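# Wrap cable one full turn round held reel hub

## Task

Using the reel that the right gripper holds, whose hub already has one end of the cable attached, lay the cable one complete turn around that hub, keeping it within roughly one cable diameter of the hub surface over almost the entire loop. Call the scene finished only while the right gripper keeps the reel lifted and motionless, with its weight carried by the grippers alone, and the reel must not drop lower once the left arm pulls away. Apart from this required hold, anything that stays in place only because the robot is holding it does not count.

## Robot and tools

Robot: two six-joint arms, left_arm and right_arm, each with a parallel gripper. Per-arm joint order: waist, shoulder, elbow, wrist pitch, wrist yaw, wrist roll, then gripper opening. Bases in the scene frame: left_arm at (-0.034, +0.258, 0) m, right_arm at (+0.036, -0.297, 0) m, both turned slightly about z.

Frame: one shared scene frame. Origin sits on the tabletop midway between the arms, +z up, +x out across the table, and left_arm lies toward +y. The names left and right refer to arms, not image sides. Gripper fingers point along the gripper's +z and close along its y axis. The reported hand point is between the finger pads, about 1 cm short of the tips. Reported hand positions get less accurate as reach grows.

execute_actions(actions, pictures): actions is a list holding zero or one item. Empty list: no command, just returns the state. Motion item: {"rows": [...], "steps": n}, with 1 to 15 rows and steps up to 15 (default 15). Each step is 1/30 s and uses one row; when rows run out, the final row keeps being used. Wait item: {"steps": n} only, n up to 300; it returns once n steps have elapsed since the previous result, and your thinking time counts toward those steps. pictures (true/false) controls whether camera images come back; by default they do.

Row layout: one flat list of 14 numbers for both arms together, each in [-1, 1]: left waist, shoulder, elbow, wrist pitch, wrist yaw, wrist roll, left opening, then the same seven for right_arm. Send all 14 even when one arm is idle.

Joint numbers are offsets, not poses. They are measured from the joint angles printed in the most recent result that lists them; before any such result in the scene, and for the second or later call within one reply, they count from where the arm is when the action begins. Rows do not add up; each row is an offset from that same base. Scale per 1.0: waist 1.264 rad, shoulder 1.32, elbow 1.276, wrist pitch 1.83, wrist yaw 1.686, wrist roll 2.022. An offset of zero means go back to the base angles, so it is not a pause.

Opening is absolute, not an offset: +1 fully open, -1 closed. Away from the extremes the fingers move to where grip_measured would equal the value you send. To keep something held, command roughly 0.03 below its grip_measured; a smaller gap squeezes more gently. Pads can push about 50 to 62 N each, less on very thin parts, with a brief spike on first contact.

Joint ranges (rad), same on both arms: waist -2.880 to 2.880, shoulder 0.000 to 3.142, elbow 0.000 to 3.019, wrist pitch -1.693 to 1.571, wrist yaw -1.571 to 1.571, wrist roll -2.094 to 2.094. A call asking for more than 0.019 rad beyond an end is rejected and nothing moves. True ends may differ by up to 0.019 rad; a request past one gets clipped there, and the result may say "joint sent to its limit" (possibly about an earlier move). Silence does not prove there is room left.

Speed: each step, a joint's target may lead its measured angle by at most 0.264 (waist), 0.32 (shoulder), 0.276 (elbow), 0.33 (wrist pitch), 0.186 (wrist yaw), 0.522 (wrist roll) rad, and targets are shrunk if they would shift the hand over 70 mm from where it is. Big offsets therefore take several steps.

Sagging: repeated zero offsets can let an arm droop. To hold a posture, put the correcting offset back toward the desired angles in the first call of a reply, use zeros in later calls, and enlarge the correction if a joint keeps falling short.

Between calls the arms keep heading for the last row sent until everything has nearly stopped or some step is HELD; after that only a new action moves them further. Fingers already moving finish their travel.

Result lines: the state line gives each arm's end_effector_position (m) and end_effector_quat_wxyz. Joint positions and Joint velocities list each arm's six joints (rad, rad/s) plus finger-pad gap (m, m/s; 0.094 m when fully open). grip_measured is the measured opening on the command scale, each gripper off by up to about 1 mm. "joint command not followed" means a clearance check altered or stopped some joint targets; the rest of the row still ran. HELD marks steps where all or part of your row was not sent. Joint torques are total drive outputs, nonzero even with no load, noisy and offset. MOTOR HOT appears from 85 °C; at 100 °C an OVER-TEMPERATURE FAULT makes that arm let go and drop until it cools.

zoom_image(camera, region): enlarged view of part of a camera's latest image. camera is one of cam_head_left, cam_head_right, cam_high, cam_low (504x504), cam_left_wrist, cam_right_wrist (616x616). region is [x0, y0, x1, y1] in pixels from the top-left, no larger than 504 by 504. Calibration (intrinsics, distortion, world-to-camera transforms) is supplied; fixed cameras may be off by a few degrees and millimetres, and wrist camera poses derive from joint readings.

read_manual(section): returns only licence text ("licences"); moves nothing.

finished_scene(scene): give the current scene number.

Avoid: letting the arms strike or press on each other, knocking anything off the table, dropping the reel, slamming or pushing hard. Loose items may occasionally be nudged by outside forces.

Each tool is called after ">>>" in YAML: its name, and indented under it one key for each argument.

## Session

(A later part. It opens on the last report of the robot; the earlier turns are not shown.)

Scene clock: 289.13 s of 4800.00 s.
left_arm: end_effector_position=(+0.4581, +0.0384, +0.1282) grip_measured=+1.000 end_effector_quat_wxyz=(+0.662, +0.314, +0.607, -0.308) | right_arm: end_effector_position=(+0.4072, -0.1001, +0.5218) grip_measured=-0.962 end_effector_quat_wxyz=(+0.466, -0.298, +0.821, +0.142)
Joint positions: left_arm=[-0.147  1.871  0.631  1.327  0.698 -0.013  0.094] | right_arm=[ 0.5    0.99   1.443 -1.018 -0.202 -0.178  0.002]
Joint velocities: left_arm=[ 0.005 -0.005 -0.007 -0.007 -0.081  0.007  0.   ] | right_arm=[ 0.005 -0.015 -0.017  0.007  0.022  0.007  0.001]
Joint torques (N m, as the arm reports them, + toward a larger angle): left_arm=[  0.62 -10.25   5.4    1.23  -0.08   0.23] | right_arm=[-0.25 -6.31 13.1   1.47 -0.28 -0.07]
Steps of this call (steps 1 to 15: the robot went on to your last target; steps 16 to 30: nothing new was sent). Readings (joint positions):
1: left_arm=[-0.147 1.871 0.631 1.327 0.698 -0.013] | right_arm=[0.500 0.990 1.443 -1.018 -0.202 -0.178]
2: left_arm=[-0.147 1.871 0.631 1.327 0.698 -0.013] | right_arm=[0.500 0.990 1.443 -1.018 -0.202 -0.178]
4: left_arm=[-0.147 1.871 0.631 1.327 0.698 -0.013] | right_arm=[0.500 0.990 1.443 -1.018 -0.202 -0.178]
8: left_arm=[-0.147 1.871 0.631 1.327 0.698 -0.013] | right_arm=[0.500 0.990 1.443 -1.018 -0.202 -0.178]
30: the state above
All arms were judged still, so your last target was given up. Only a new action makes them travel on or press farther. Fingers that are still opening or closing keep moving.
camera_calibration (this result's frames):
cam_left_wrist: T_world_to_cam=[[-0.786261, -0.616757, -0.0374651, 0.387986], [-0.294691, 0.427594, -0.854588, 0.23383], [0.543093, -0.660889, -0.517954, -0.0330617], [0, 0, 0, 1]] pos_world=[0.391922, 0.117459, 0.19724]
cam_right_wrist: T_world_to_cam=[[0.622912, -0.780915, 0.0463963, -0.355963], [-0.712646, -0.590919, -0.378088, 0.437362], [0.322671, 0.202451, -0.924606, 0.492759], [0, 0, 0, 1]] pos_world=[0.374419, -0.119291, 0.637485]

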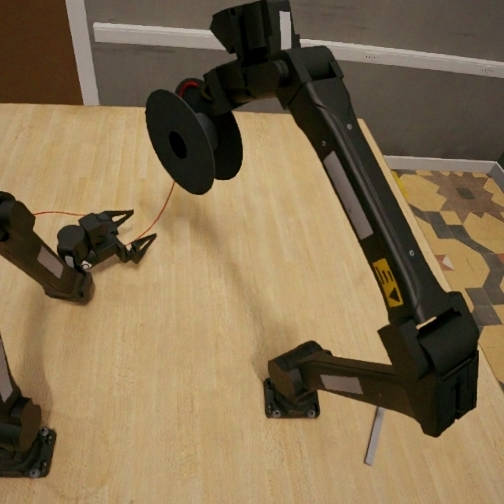

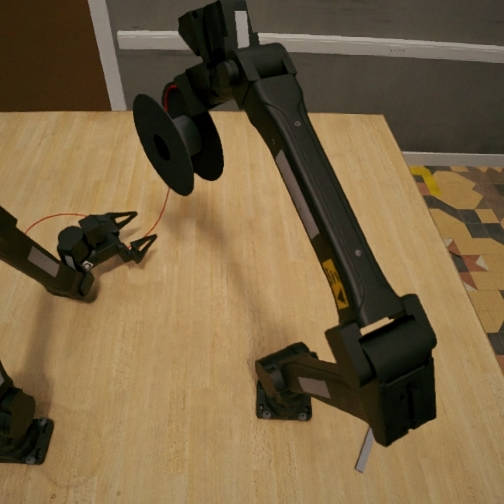

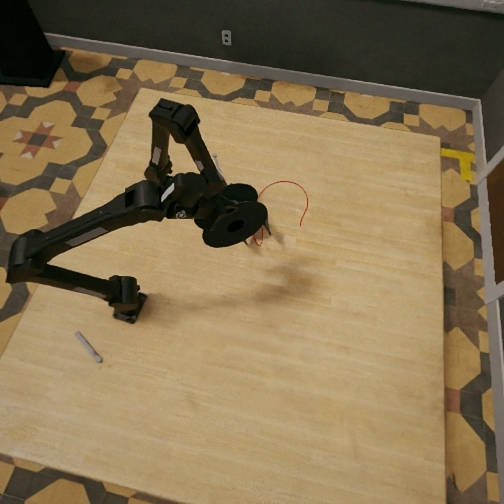

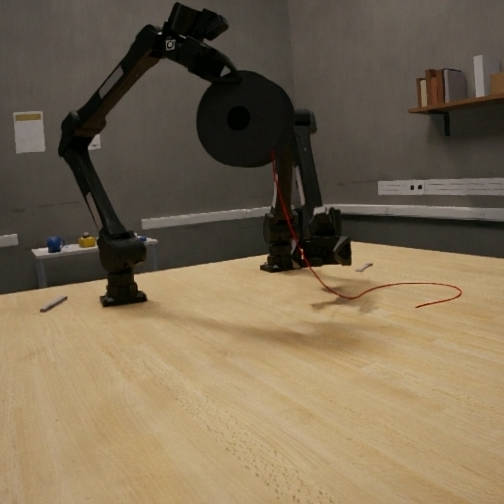

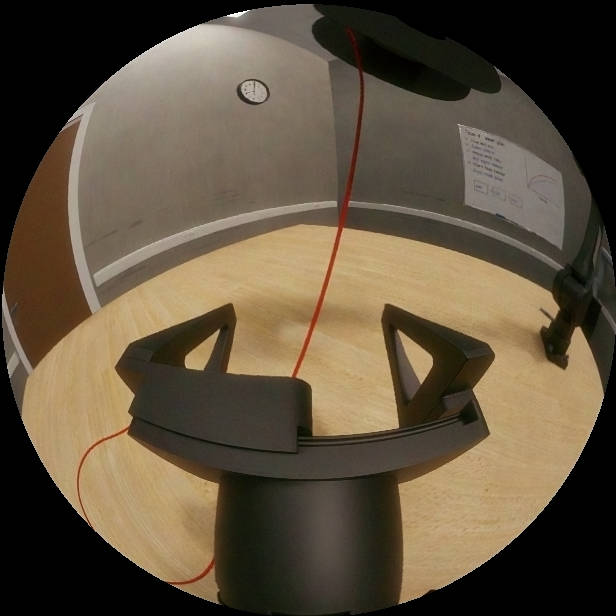

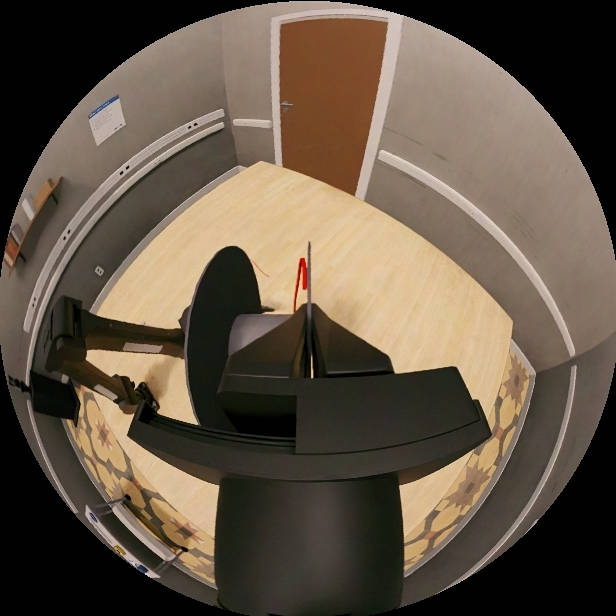

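>>> execute_actions:
  actions:
    - {"rows": [ [-0.002,0.004,0,-0.003,-0.002,0.026,1, 0,0,0.016,0,0,0,-1], [-0.004,0.010,0,-0.008,-0.004,0.065,1, 0,0,0.016,0,0,0,-1], [-0.007,0.017,0,-0.015,-0.008,0.115,1, 0,0,0.016,0,0,0,-1], [-0.010,0.024,0,-0.021,-0.011,0.165,1, 0,0,0.016,0,0,0,-1], [-0.013,0.031,0,-0.027,-0.014,0.210,1, 0,0,0.016,0,0,0,-1], [-0.015,0.036,0,-0.031,-0.016,0.243,1, 0,0,0.016,0,0,0,-1], [-0.016,0.038,0,-0.033,-0.017,0.259,1, 0,0,0.016,0,0,0,-1] ], "steps": 15}
  pictures: false

>>> execute_actions:
  actions:
    - {"steps": 15}

Scene clock: 373.03 s of 4800.00 s.
left_arm: end_effector_position=(+0.4598, +0.0375, +0.1000) grip_measured=+1.000 end_effector_quat_wxyz=(+0.691, +0.442, +0.551, -0.151) | right_arm: end_effector_position=(+0.4072, -0.1001, +0.5218) grip_measured=-0.962 end_effector_quat_wxyz=(+0.466, -0.298, +0.821, +0.142)
Joint positions: left_arm=[-0.155  1.908  0.631  1.28   0.672  0.46   0.094] | right_arm=[ 0.5    0.99   1.443 -1.018 -0.202 -0.178  0.002]
Joint velocities: left_arm=[-0.005 -0.005  0.002  0.017 -0.081  0.227  0.   ] | right_arm=[-0.005 -0.015 -0.007  0.002 -0.007  0.022  0.001]
Joint torques (N m, as the arm reports them, + toward a larger angle): left_arm=[ -0.81 -10.04   4.29   1.29  -0.11   0.16] | right_arm=[-1.34 -5.63 13.09  1.47 -0.26 -0.04]
Steps of this call (steps 1 to 180: nothing new was sent; then 77.40 s passed at rest; steps 181 to 195: all 15 steps of this action). Readings (joint positions):
181: left_arm=[-0.147 1.871 0.631 1.327 0.698 -0.007] | right_arm=[0.500 0.990 1.443 -1.018 -0.202 -0.178]
182: left_arm=[-0.147 1.871 0.631 1.327 0.696 0.012] | right_arm=[0.500 0.990 1.443 -1.018 -0.202 -0.178]
184: left_arm=[-0.147 1.872 0.631 1.319 0.686 0.094] | right_arm=[0.500 0.990 1.443 -1.018 -0.202 -0.178]
188: left_arm=[-0.150 1.889 0.631 1.291 0.673 0.314] | right_arm=[0.500 0.990 1.443 -1.018 -0.202 -0.178]
195: the state above

Scene clock: 373.53 s of 4800.00 s.
left_arm: end_effector_position=(+0.4598, +0.0375, +0.1000) grip_measured=+1.000 end_effector_quat_wxyz=(+0.694, +0.452, +0.543, -0.139) | right_arm: end_effector_position=(+0.4072, -0.1001, +0.5218) grip_measured=-0.962 end_effector_quat_wxyz=(+0.466, -0.298, +0.821, +0.142)
Joint positions: left_arm=[-0.155  1.908  0.631  1.28   0.672  0.496  0.094] | right_arm=[ 0.5    0.99   1.443 -1.018 -0.202 -0.178  0.002]
Joint velocities: left_arm=[-0.015  0.005 -0.007 -0.017  0.007 -0.051  0.   ] | right_arm=[-0.015 -0.005  0.012  0.012 -0.066 -0.007  0.001]
Joint torques (N m, as the arm reports them, + toward a larger angle): left_arm=[ -0.9  -10.82   4.27   1.29  -0.06   0.25] | right_arm=[-0.72 -5.18 13.02  1.32 -0.26 -0.1 ]
Steps of this call (steps 1 to 15: the robot went on to your last target). Readings (joint positions):
1: left_arm=[-0.155 1.908 0.631 1.280 0.672 0.467] | right_arm=[0.500 0.990 1.443 -1.018 -0.202 -0.178]
2: left_arm=[-0.155 1.908 0.631 1.280 0.672 0.473] | right_arm=[0.500 0.990 1.443 -1.018 -0.202 -0.178]
4: left_arm=[-0.155 1.908 0.631 1.280 0.672 0.482] | right_arm=[0.500 0.990 1.443 -1.018 -0.202 -0.178]
8: left_arm=[-0.155 1.908 0.631 1.280 0.672 0.491] | right_arm=[0.500 0.990 1.443 -1.018 -0.202 -0.178]
15: the state above
camera_calibration (this result's frames):
cam_left_wrist: T_world_to_cam=[[-0.681951, -0.556987, -0.474034, 0.381134], [-0.0586018, 0.687648, -0.723676, 0.079236], [0.729046, -0.465732, -0.501582, -0.143625], [0, 0, 0, 1]] pos_world=[0.369267, 0.0909092, 0.165972]
cam_right_wrist: T_world_to_cam=[[0.622912, -0.780915, 0.0463963, -0.355963], [-0.712646, -0.590919, -0.378088, 0.437362], [0.322671, 0.202451, -0.924606, 0.492759], [0, 0, 0, 1]] pos_world=[0.374419, -0.119291, 0.637485]

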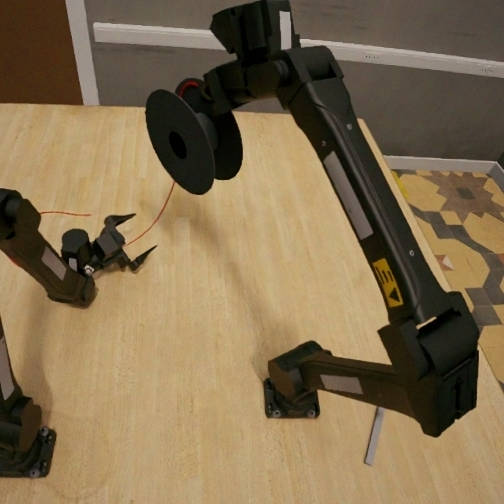

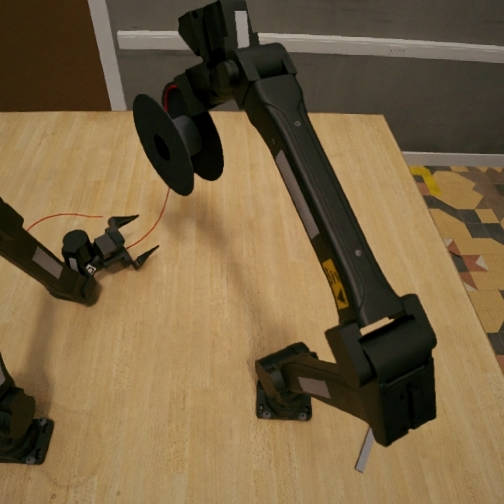

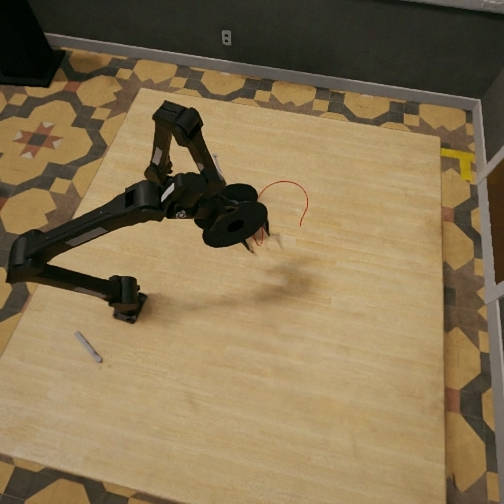

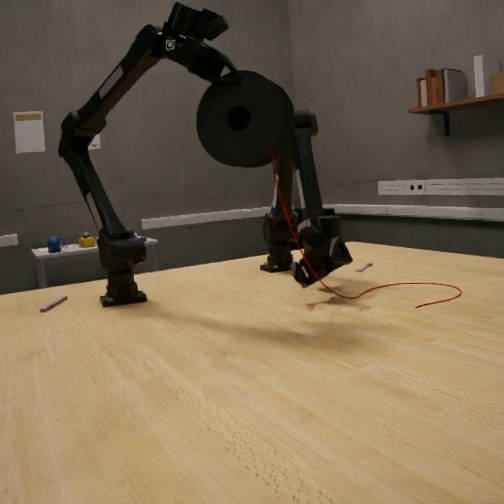

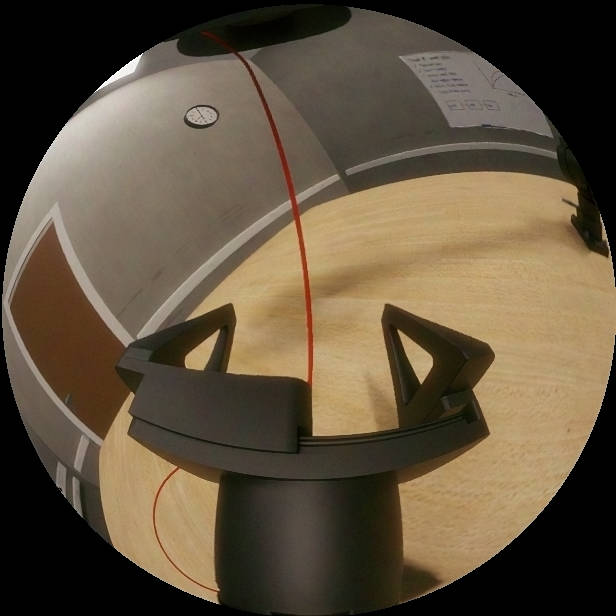

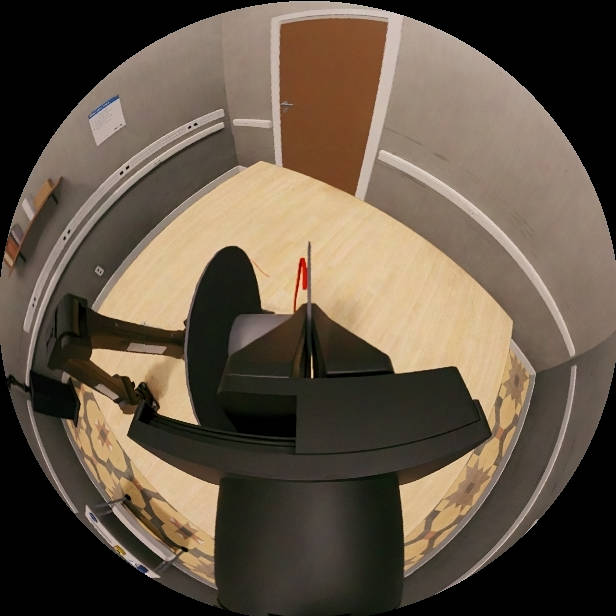

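>>> execute_actions:
  actions: []

Scene clock: 395.80 s of 4800.00 s.
left_arm: end_effector_position=(+0.4598, +0.0375, +0.1000) grip_measured=+1.000 end_effector_quat_wxyz=(+0.694, +0.453, +0.542, -0.138) | right_arm: end_effector_position=(+0.4072, -0.1001, +0.5218) grip_measured=-0.962 end_effector_quat_wxyz=(+0.466, -0.298, +0.821, +0.142)
Joint positions: left_arm=[-0.155  1.908  0.631  1.28   0.672  0.498  0.094] | right_arm=[ 0.5    0.99   1.443 -1.018 -0.202 -0.178  0.002]
Joint velocities: left_arm=[-0.015 -0.005  0.002  0.012  0.007  0.051  0.   ] | right_arm=[ 0.005 -0.005 -0.002 -0.017 -0.022 -0.007 -0.001]
Joint torques (N m, as the arm reports them, + toward a larger angle): left_arm=[ -0.84 -10.67   4.25   1.31  -0.06   0.19] | right_arm=[-0.98 -6.   13.05  1.34 -0.23 -0.07]
Steps of this call (steps 1 to 15: the robot went on to your last target; steps 16 to 200: nothing new was sent; then 15.60 s passed at rest). Readings (joint positions):
1: left_arm=[-0.155 1.908 0.631 1.280 0.672 0.497] | right_arm=[0.500 0.990 1.443 -1.018 -0.202 -0.178]
2: left_arm=[-0.155 1.908 0.631 1.280 0.672 0.497] | right_arm=[0.500 0.990 1.443 -1.018 -0.202 -0.178]
4: left_arm=[-0.155 1.908 0.631 1.280 0.672 0.497] | right_arm=[0.500 0.990 1.443 -1.018 -0.202 -0.178]
8: left_arm=[-0.155 1.908 0.631 1.280 0.672 0.498] | right_arm=[0.500 0.990 1.443 -1.018 -0.202 -0.178]
200: the state above
All arms were judged still, so your last target was given up. Only a new action makes them travel on or press farther. Fingers that are still opening or closing keep moving.
camera_calibration (this result's frames):
cam_left_wrist: T_world_to_cam=[[-0.681527, -0.556647, -0.475042, 0.381027], [-0.057959, 0.688167, -0.723233, 0.0788768], [0.729494, -0.46537, -0.501267, -0.143876], [0, 0, 0, 1]] pos_world=[0.369209, 0.0908616, 0.16593]
cam_right_wrist: T_world_to_cam=[[0.622912, -0.780915, 0.0463963, -0.355963], [-0.712646, -0.590919, -0.378088, 0.437362], [0.322671, 0.202451, -0.924606, 0.492759], [0, 0, 0, 1]] pos_world=[0.374419, -0.119291, 0.637485]

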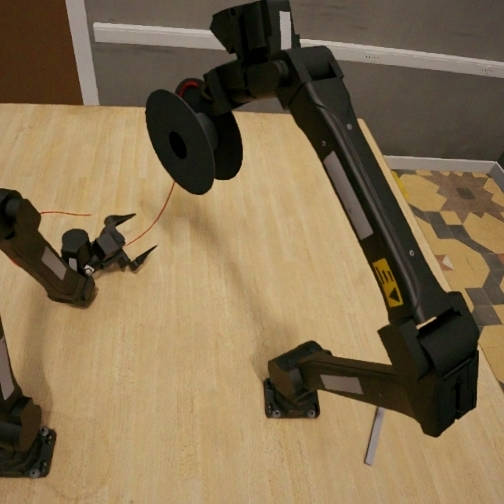

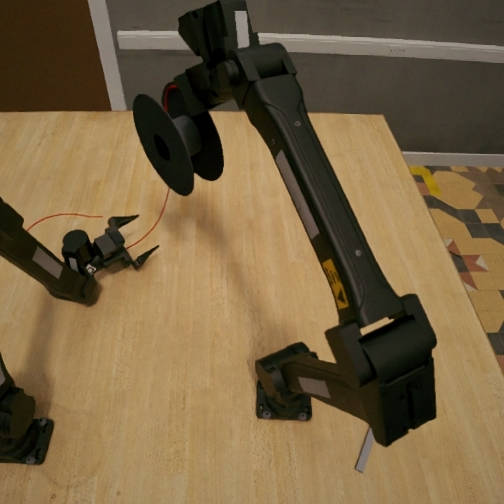

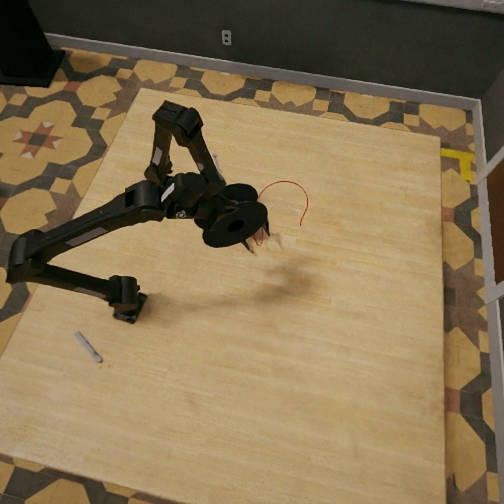

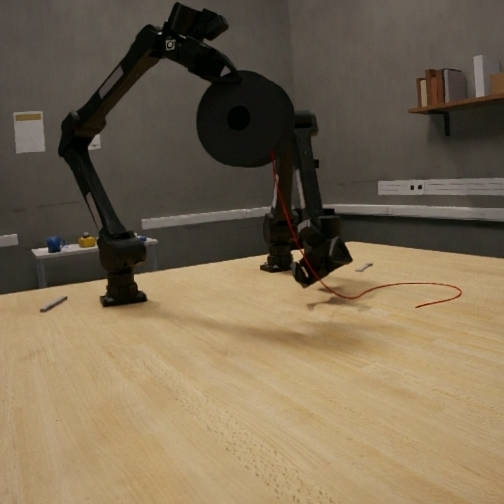

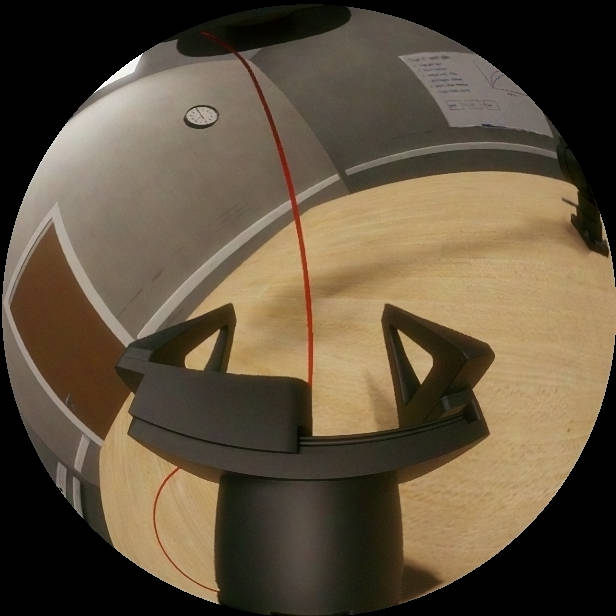

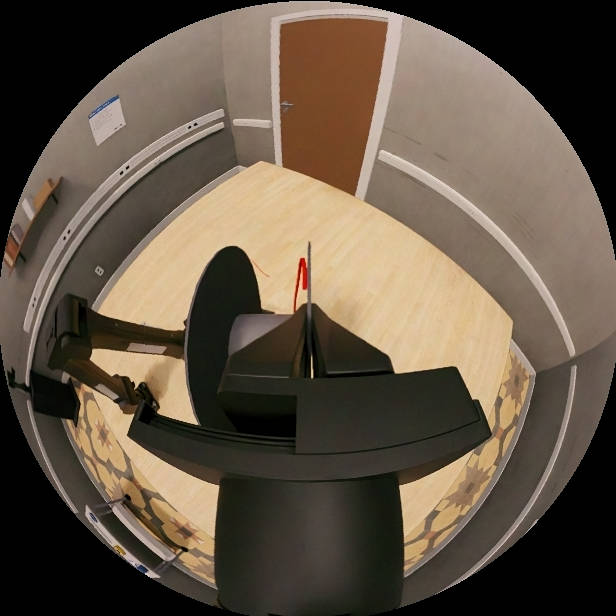

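>>> zoom_image:
  camera: "cam_head_left"
  region: [40, 170, 200, 300]

>>> zoom_image:
  camera: "cam_low"
  region: [250, 200, 400, 320]

Region (40, 170, 200, 300) of cam_head_left's 504x504 image, scaled by 3.150, with more detail than that image has; it fills the top 410 rows of this view, and the rest is white.

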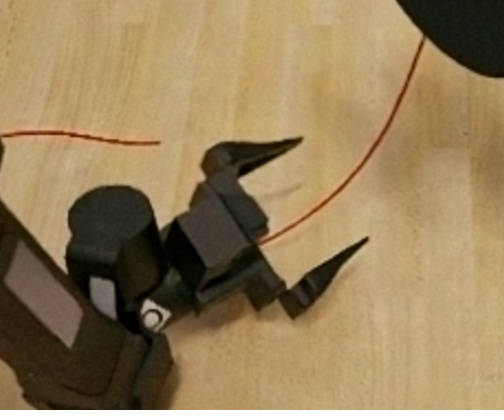

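Region (250, 200, 400, 320) of cam_low's 504x504 image, scaled by 3.360, with more detail than that image has; it fills the top 403 rows of this view, and the rest is white.

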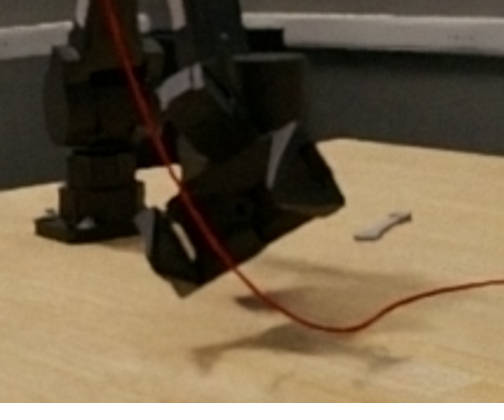

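>>> execute_actions:
  actions:
    - {"rows": [[0,0,0,0,0,0,-0.94,0,0,0.016,0,0,0,-1]], "steps": 15}

Scene clock: 406.87 s of 4800.00 s.
left_arm: end_effector_position=(+0.4598, +0.0375, +0.1000) grip_measured=-0.938 end_effector_quat_wxyz=(+0.694, +0.453, +0.542, -0.138) | right_arm: end_effector_position=(+0.4072, -0.1001, +0.5218) grip_measured=-0.962 end_effector_quat_wxyz=(+0.466, -0.298, +0.821, +0.142)
Joint positions: left_arm=[-0.155  1.908  0.631  1.28   0.672  0.498  0.003] | right_arm=[ 0.5    0.99   1.443 -1.018 -0.202 -0.178  0.002]
Joint velocities: left_arm=[-0.015 -0.005 -0.007  0.002 -0.022  0.095 -0.001] | right_arm=[ 0.005 -0.005 -0.002  0.007  0.037 -0.037 -0.   ]
Joint torques (N m, as the arm reports them, + toward a larger angle): left_arm=[  0.2  -11.73   4.23   1.89   0.06   0.07] | right_arm=[-0.07 -6.15 12.85  1.53 -0.25 -0.05]
Steps of this call (steps 1 to 180: nothing new was sent; then 4.57 s passed at rest; steps 181 to 195: all 15 steps of this action). Readings (joint positions):
181: left_arm=[-0.155 1.908 0.631 1.280 0.672 0.498] | right_arm=[0.500 0.990 1.443 -1.018 -0.202 -0.178]
182: left_arm=[-0.155 1.908 0.631 1.280 0.672 0.498] | right_arm=[0.500 0.990 1.443 -1.018 -0.202 -0.178]
184: left_arm=[-0.155 1.908 0.631 1.280 0.672 0.498] | right_arm=[0.500 0.990 1.443 -1.018 -0.202 -0.178]
188: left_arm=[-0.155 1.908 0.631 1.280 0.672 0.498] | right_arm=[0.500 0.990 1.443 -1.018 -0.202 -0.178]
195: the state above
camera_calibration (this result's frames):
cam_left_wrist: T_world_to_cam=[[-0.681527, -0.556647, -0.475042, 0.381027], [-0.057959, 0.688167, -0.723233, 0.0788768], [0.729494, -0.46537, -0.501267, -0.143876], [0, 0, 0, 1]] pos_world=[0.369209, 0.0908616, 0.16593]
cam_right_wrist: T_world_to_cam=[[0.622912, -0.780915, 0.0463963, -0.355963], [-0.712646, -0.590919, -0.378088, 0.437362], [0.322671, 0.202451, -0.924606, 0.492759], [0, 0, 0, 1]] pos_world=[0.374419, -0.119291, 0.637485]

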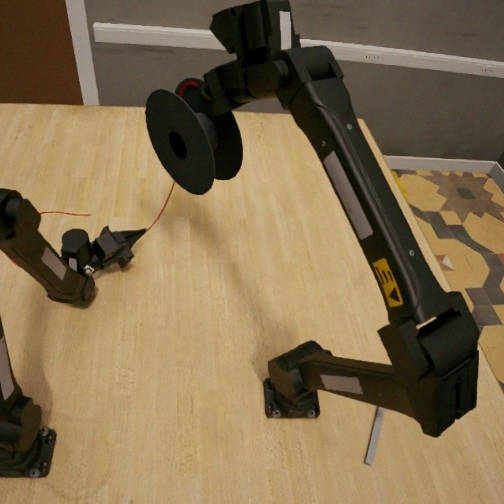

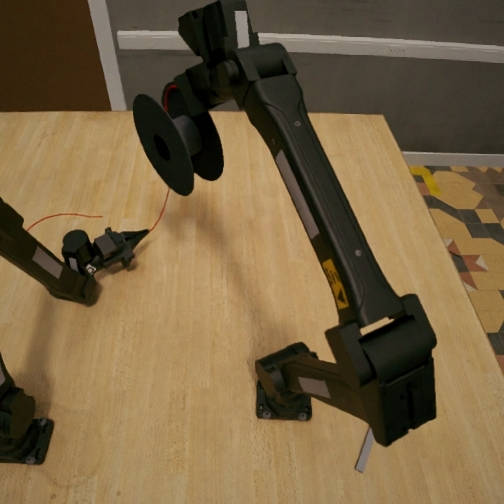

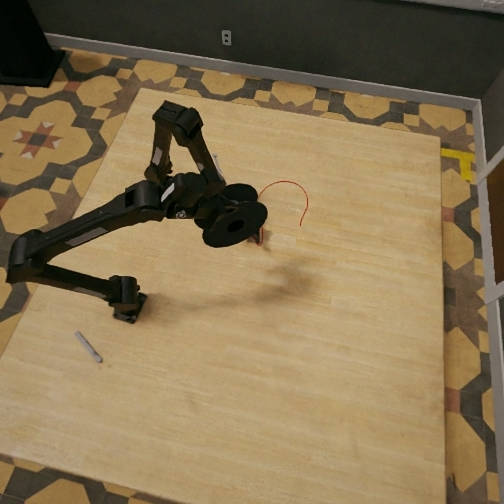

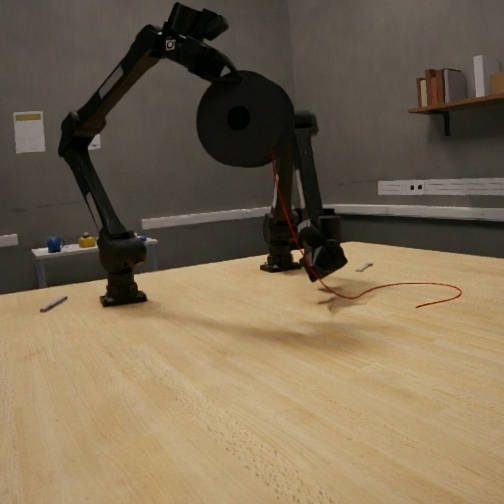

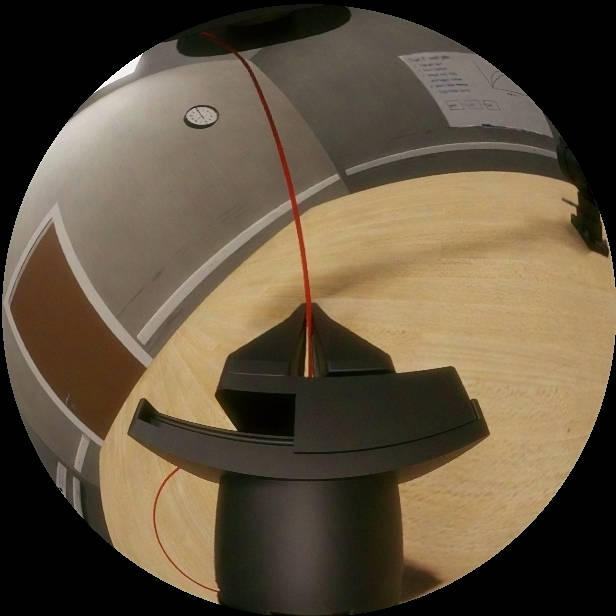

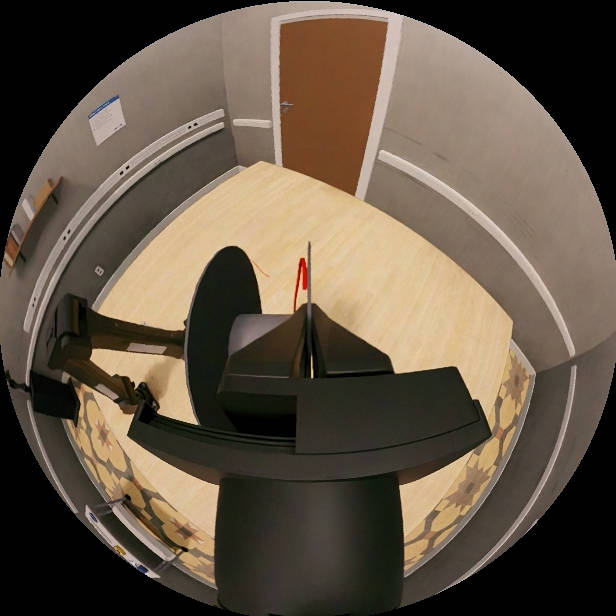

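>>> execute_actions:
  actions:
    - {"rows": [[0,0,0,0,0,0,-0.985,0,0,0.016,0,0,0,-1]], "steps": 10}
  pictures: false

Scene clock: 409.03 s of 4800.00 s.
left_arm: end_effector_position=(+0.4598, +0.0375, +0.1000) grip_measured=-0.983 end_effector_quat_wxyz=(+0.694, +0.453, +0.542, -0.138) | right_arm: end_effector_position=(+0.4072, -0.1001, +0.5218) grip_measured=-0.962 end_effector_quat_wxyz=(+0.466, -0.298, +0.821, +0.142)
Joint positions: left_arm=[-0.155  1.908  0.631  1.28   0.672  0.498  0.001] | right_arm=[ 0.5    0.99   1.443 -1.018 -0.202 -0.178  0.002]
Joint velocities: left_arm=[-0.015  0.015 -0.012 -0.007 -0.022 -0.022 -0.001] | right_arm=[ 0.005 -0.005 -0.007 -0.002 -0.022  0.007  0.001]
Joint torques (N m, as the arm reports them, + toward a larger angle): left_arm=[  0.23 -11.84   4.2    1.92   0.06   0.07] | right_arm=[-0.46 -6.07 13.09  1.44 -0.23 -0.05]
Steps of this call (steps 1 to 15: the robot went on to your last target; steps 16 to 55: nothing new was sent; steps 56 to 65: all 10 steps of this action). Readings (joint positions):
56: left_arm=[-0.155 1.908 0.631 1.280 0.672 0.498] | right_arm=[0.500 0.990 1.443 -1.018 -0.202 -0.178]
57: left_arm=[-0.155 1.908 0.631 1.280 0.672 0.498] | right_arm=[0.500 0.990 1.443 -1.018 -0.202 -0.178]
59: left_arm=[-0.155 1.908 0.631 1.280 0.672 0.498] | right_arm=[0.500 0.990 1.443 -1.018 -0.202 -0.178]
63: left_arm=[-0.155 1.908 0.631 1.280 0.672 0.498] | right_arm=[0.500 0.990 1.443 -1.018 -0.202 -0.178]
65: the state above

>>> execute_actions:
  actions: []

>>> zoom_image:
  camera: "cam_left_wrist"
  region: [230, 230, 390, 400]

>>> zoom_image:
  camera: "cam_head_left"
  region: [70, 190, 190, 290]

Scene clock: 415.03 s of 4800.00 s.
left_arm: end_effector_position=(+0.4598, +0.0375, +0.1000) grip_measured=-0.983 end_effector_quat_wxyz=(+0.694, +0.453, +0.542, -0.138) | right_arm: end_effector_position=(+0.4072, -0.1001, +0.5218) grip_measured=-0.962 end_effector_quat_wxyz=(+0.466, -0.298, +0.821, +0.142)
Joint positions: left_arm=[-0.155  1.908  0.631  1.28   0.672  0.498  0.001] | right_arm=[ 0.5    0.99   1.443 -1.018 -0.202 -0.178  0.002]
Joint velocities: left_arm=[ 0.005  0.015 -0.002 -0.007  0.022  0.022  0.   ] | right_arm=[-0.024  0.015  0.007  0.017 -0.022  0.007  0.   ]
Joint torques (N m, as the arm reports them, + toward a larger angle): left_arm=[  0.2  -11.82   4.24   1.9    0.06   0.07] | right_arm=[-0.69 -5.56 13.12  1.58 -0.25 -0.06]
Steps of this call (steps 1 to 15: the robot went on to your last target; steps 16 to 180: nothing new was sent). Readings (joint positions):
1: left_arm=[-0.155 1.908 0.631 1.280 0.672 0.498] | right_arm=[0.500 0.990 1.443 -1.018 -0.202 -0.178]
2: left_arm=[-0.155 1.908 0.631 1.280 0.672 0.498] | right_arm=[0.500 0.990 1.443 -1.018 -0.202 -0.178]
4: left_arm=[-0.155 1.908 0.631 1.280 0.672 0.498] | right_arm=[0.500 0.990 1.443 -1.018 -0.202 -0.178]
8: left_arm=[-0.155 1.908 0.631 1.280 0.672 0.498] | right_arm=[0.500 0.990 1.443 -1.018 -0.202 -0.178]
180: the state above
All arms were judged still, so your last target was given up. Only a new action makes them travel on or press farther. Fingers that are still opening or closing keep moving.
camera_calibration (this result's frames):
cam_left_wrist: T_world_to_cam=[[-0.681527, -0.556647, -0.475042, 0.381027], [-0.057959, 0.688167, -0.723233, 0.0788768], [0.729494, -0.46537, -0.501267, -0.143876], [0, 0, 0, 1]] pos_world=[0.369209, 0.0908616, 0.16593]
cam_right_wrist: T_world_to_cam=[[0.622912, -0.780915, 0.0463963, -0.355963], [-0.712646, -0.590919, -0.378088, 0.437362], [0.322671, 0.202451, -0.924606, 0.492759], [0, 0, 0, 1]] pos_world=[0.374419, -0.119291, 0.637485]

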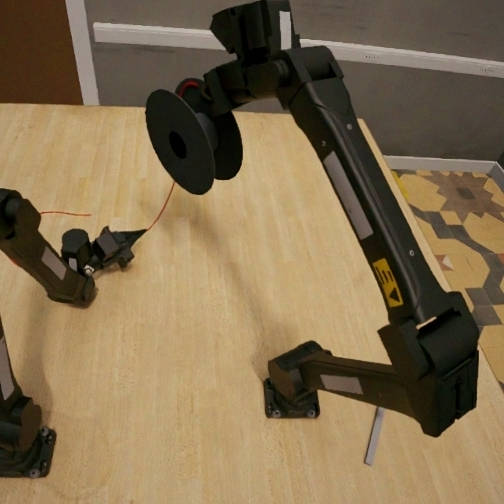

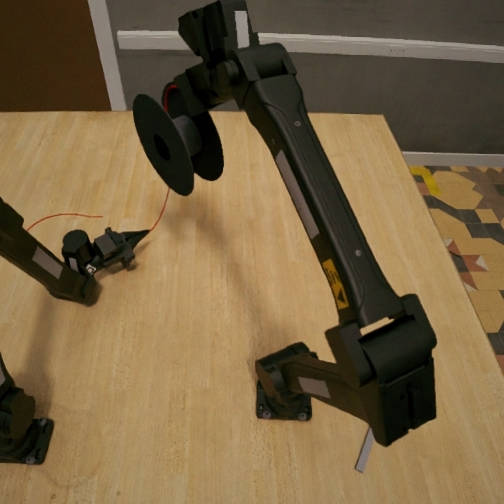

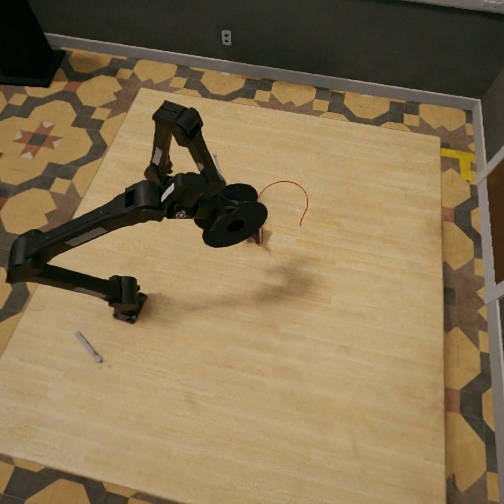

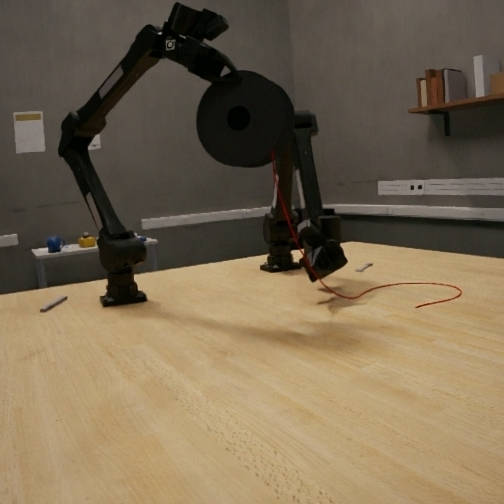

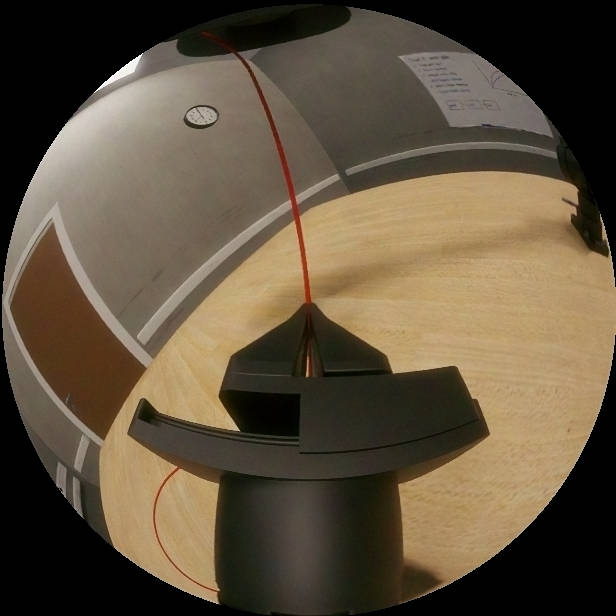

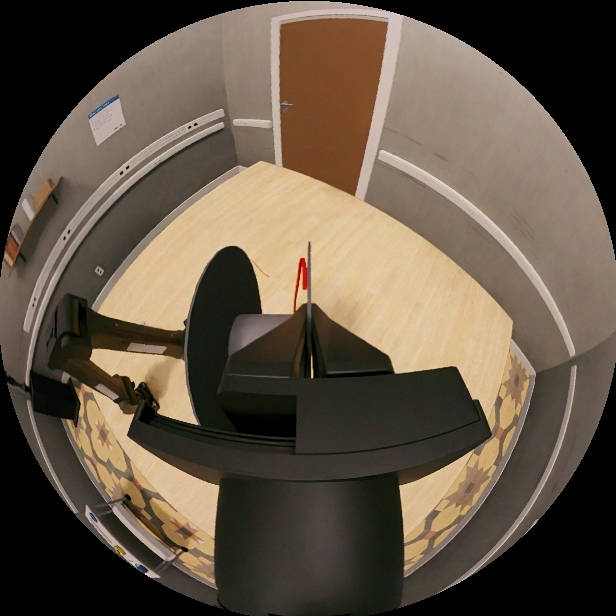

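Region (230, 230, 390, 400) of cam_left_wrist's 616x616 image, scaled by 2.965, with more detail than that image has; it fills the left 474 columns of this view, and the rest is white.

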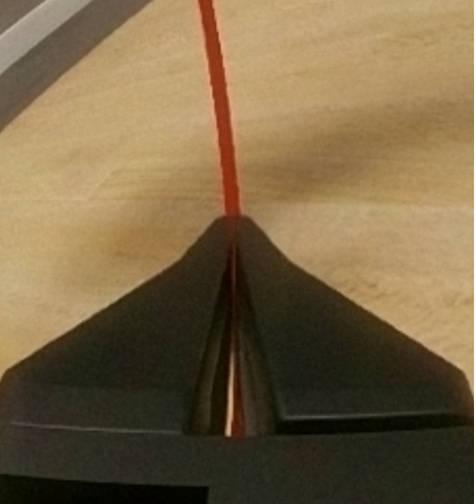

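Region (70, 190, 190, 290) of cam_head_left's 504x504 image, scaled by 4.200, with more detail than that image has.

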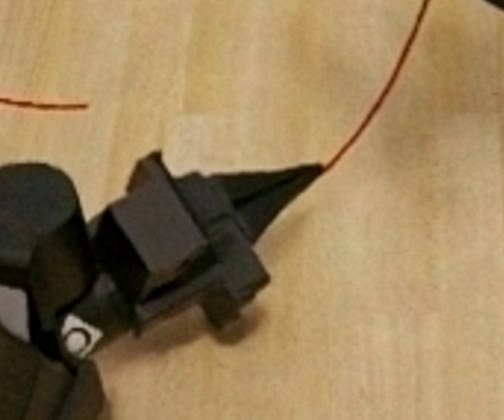

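>>> execute_actions:
  actions:
    - {"rows": [[0,0,0,0,0,0,-0.2,0,0,0.016,0,0,0,-1],[0,0,0,0,0,0,-0.2,0,0,0.016,0,0,0,-1],[0,0,0,0,0,0,-0.2,0,0,0.016,0,0,0,-1],[0,0,0,0,0,0,-0.2,0,0,0.016,0,0,0,-1],[0,0,0,0,0,0,-0.2,0,0,0.016,0,0,0,-1],[0,0,0,0,0,0,-0.2,0,0,0.016,0,0,0,-1],[-0.016,0.012,0.021,-0.013,-0.012,0,-0.2,0,0,0.016,0,0,0,-1],[-0.032,0.025,0.042,-0.026,-0.024,0,-0.2,0,0,0.016,0,0,0,-1]], "steps": 15}

Scene clock: 434.70 s of 4800.00 s.
left_arm: end_effector_position=(+0.4667, +0.0232, +0.0953) grip_measured=-0.202 end_effector_quat_wxyz=(+0.689, +0.452, +0.550, -0.139) | right_arm: end_effector_position=(+0.4072, -0.1001, +0.5218) grip_measured=-0.962 end_effector_quat_wxyz=(+0.466, -0.298, +0.821, +0.142)
Joint positions: left_arm=[-0.187  1.922  0.658  1.249  0.634  0.498  0.037] | right_arm=[ 0.5    0.99   1.443 -1.018 -0.202 -0.178  0.002]
Joint velocities: left_arm=[-0.024 -0.005 -0.007 -0.012 -0.066 -0.022 -0.   ] | right_arm=[-0.005 -0.005  0.002 -0.007  0.037 -0.007 -0.   ]
Joint torques (N m, as the arm reports them, + toward a larger angle): left_arm=[ -0.71 -10.36   6.54   1.32  -0.06   0.07] | right_arm=[-0.61 -5.98 13.2   1.54 -0.23 -0.06]
Steps of this call (steps 1 to 180: nothing new was sent; then 13.17 s passed at rest; steps 181 to 195: all 15 steps of this action). Readings (joint positions):
181: left_arm=[-0.155 1.908 0.631 1.280 0.672 0.498] | right_arm=[0.500 0.990 1.443 -1.018 -0.202 -0.178]
182: left_arm=[-0.155 1.908 0.631 1.280 0.672 0.498] | right_arm=[0.500 0.990 1.443 -1.018 -0.202 -0.178]
184: left_arm=[-0.155 1.908 0.631 1.280 0.672 0.498] | right_arm=[0.500 0.990 1.443 -1.018 -0.202 -0.178]
188: left_arm=[-0.158 1.909 0.632 1.272 0.648 0.498] | right_arm=[0.500 0.990 1.443 -1.018 -0.202 -0.178]
195: the state above
camera_calibration (this result's frames):
cam_left_wrist: T_world_to_cam=[[-0.686549, -0.558264, -0.465824, 0.377103], [-0.0739053, 0.690938, -0.719127, 0.0927107], [0.723318, -0.459289, -0.515621, -0.15385], [0, 0, 0, 1]] pos_world=[0.377034, 0.0758042, 0.163006]
cam_right_wrist: T_world_to_cam=[[0.622912, -0.780915, 0.0463963, -0.355963], [-0.712646, -0.590919, -0.378088, 0.437362], [0.322671, 0.202451, -0.924606, 0.492759], [0, 0, 0, 1]] pos_world=[0.374419, -0.119291, 0.637485]

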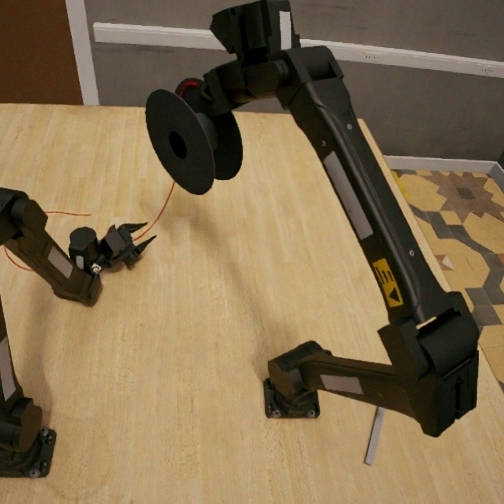

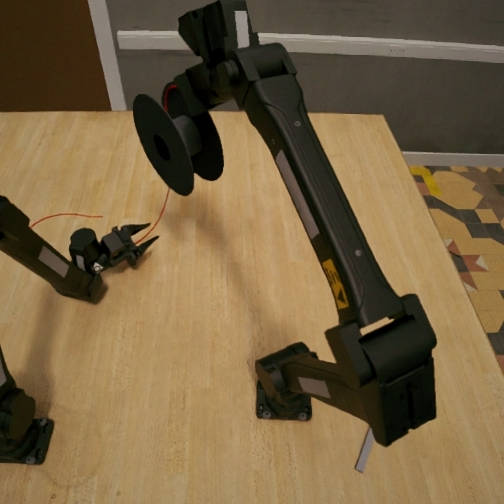

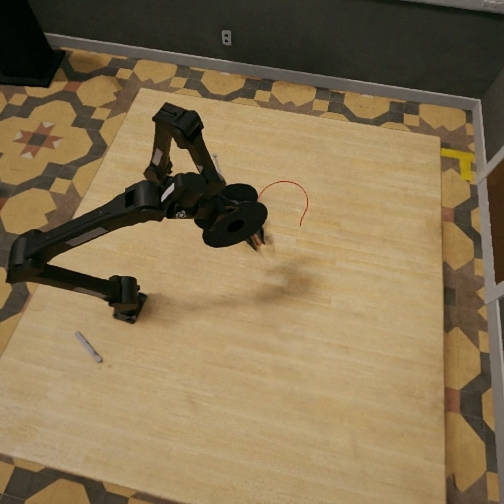

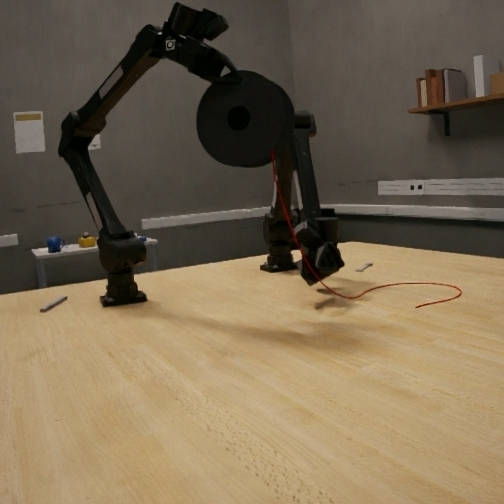

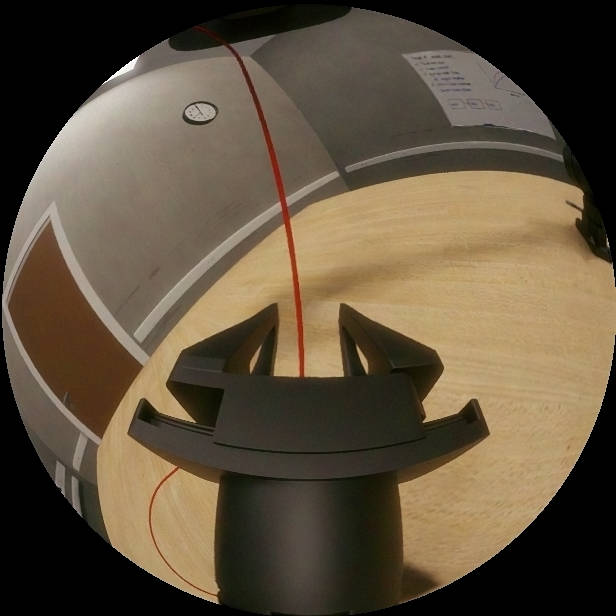

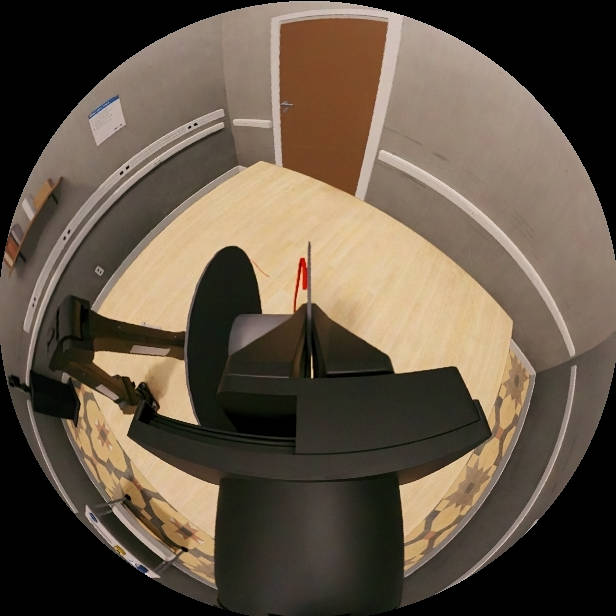

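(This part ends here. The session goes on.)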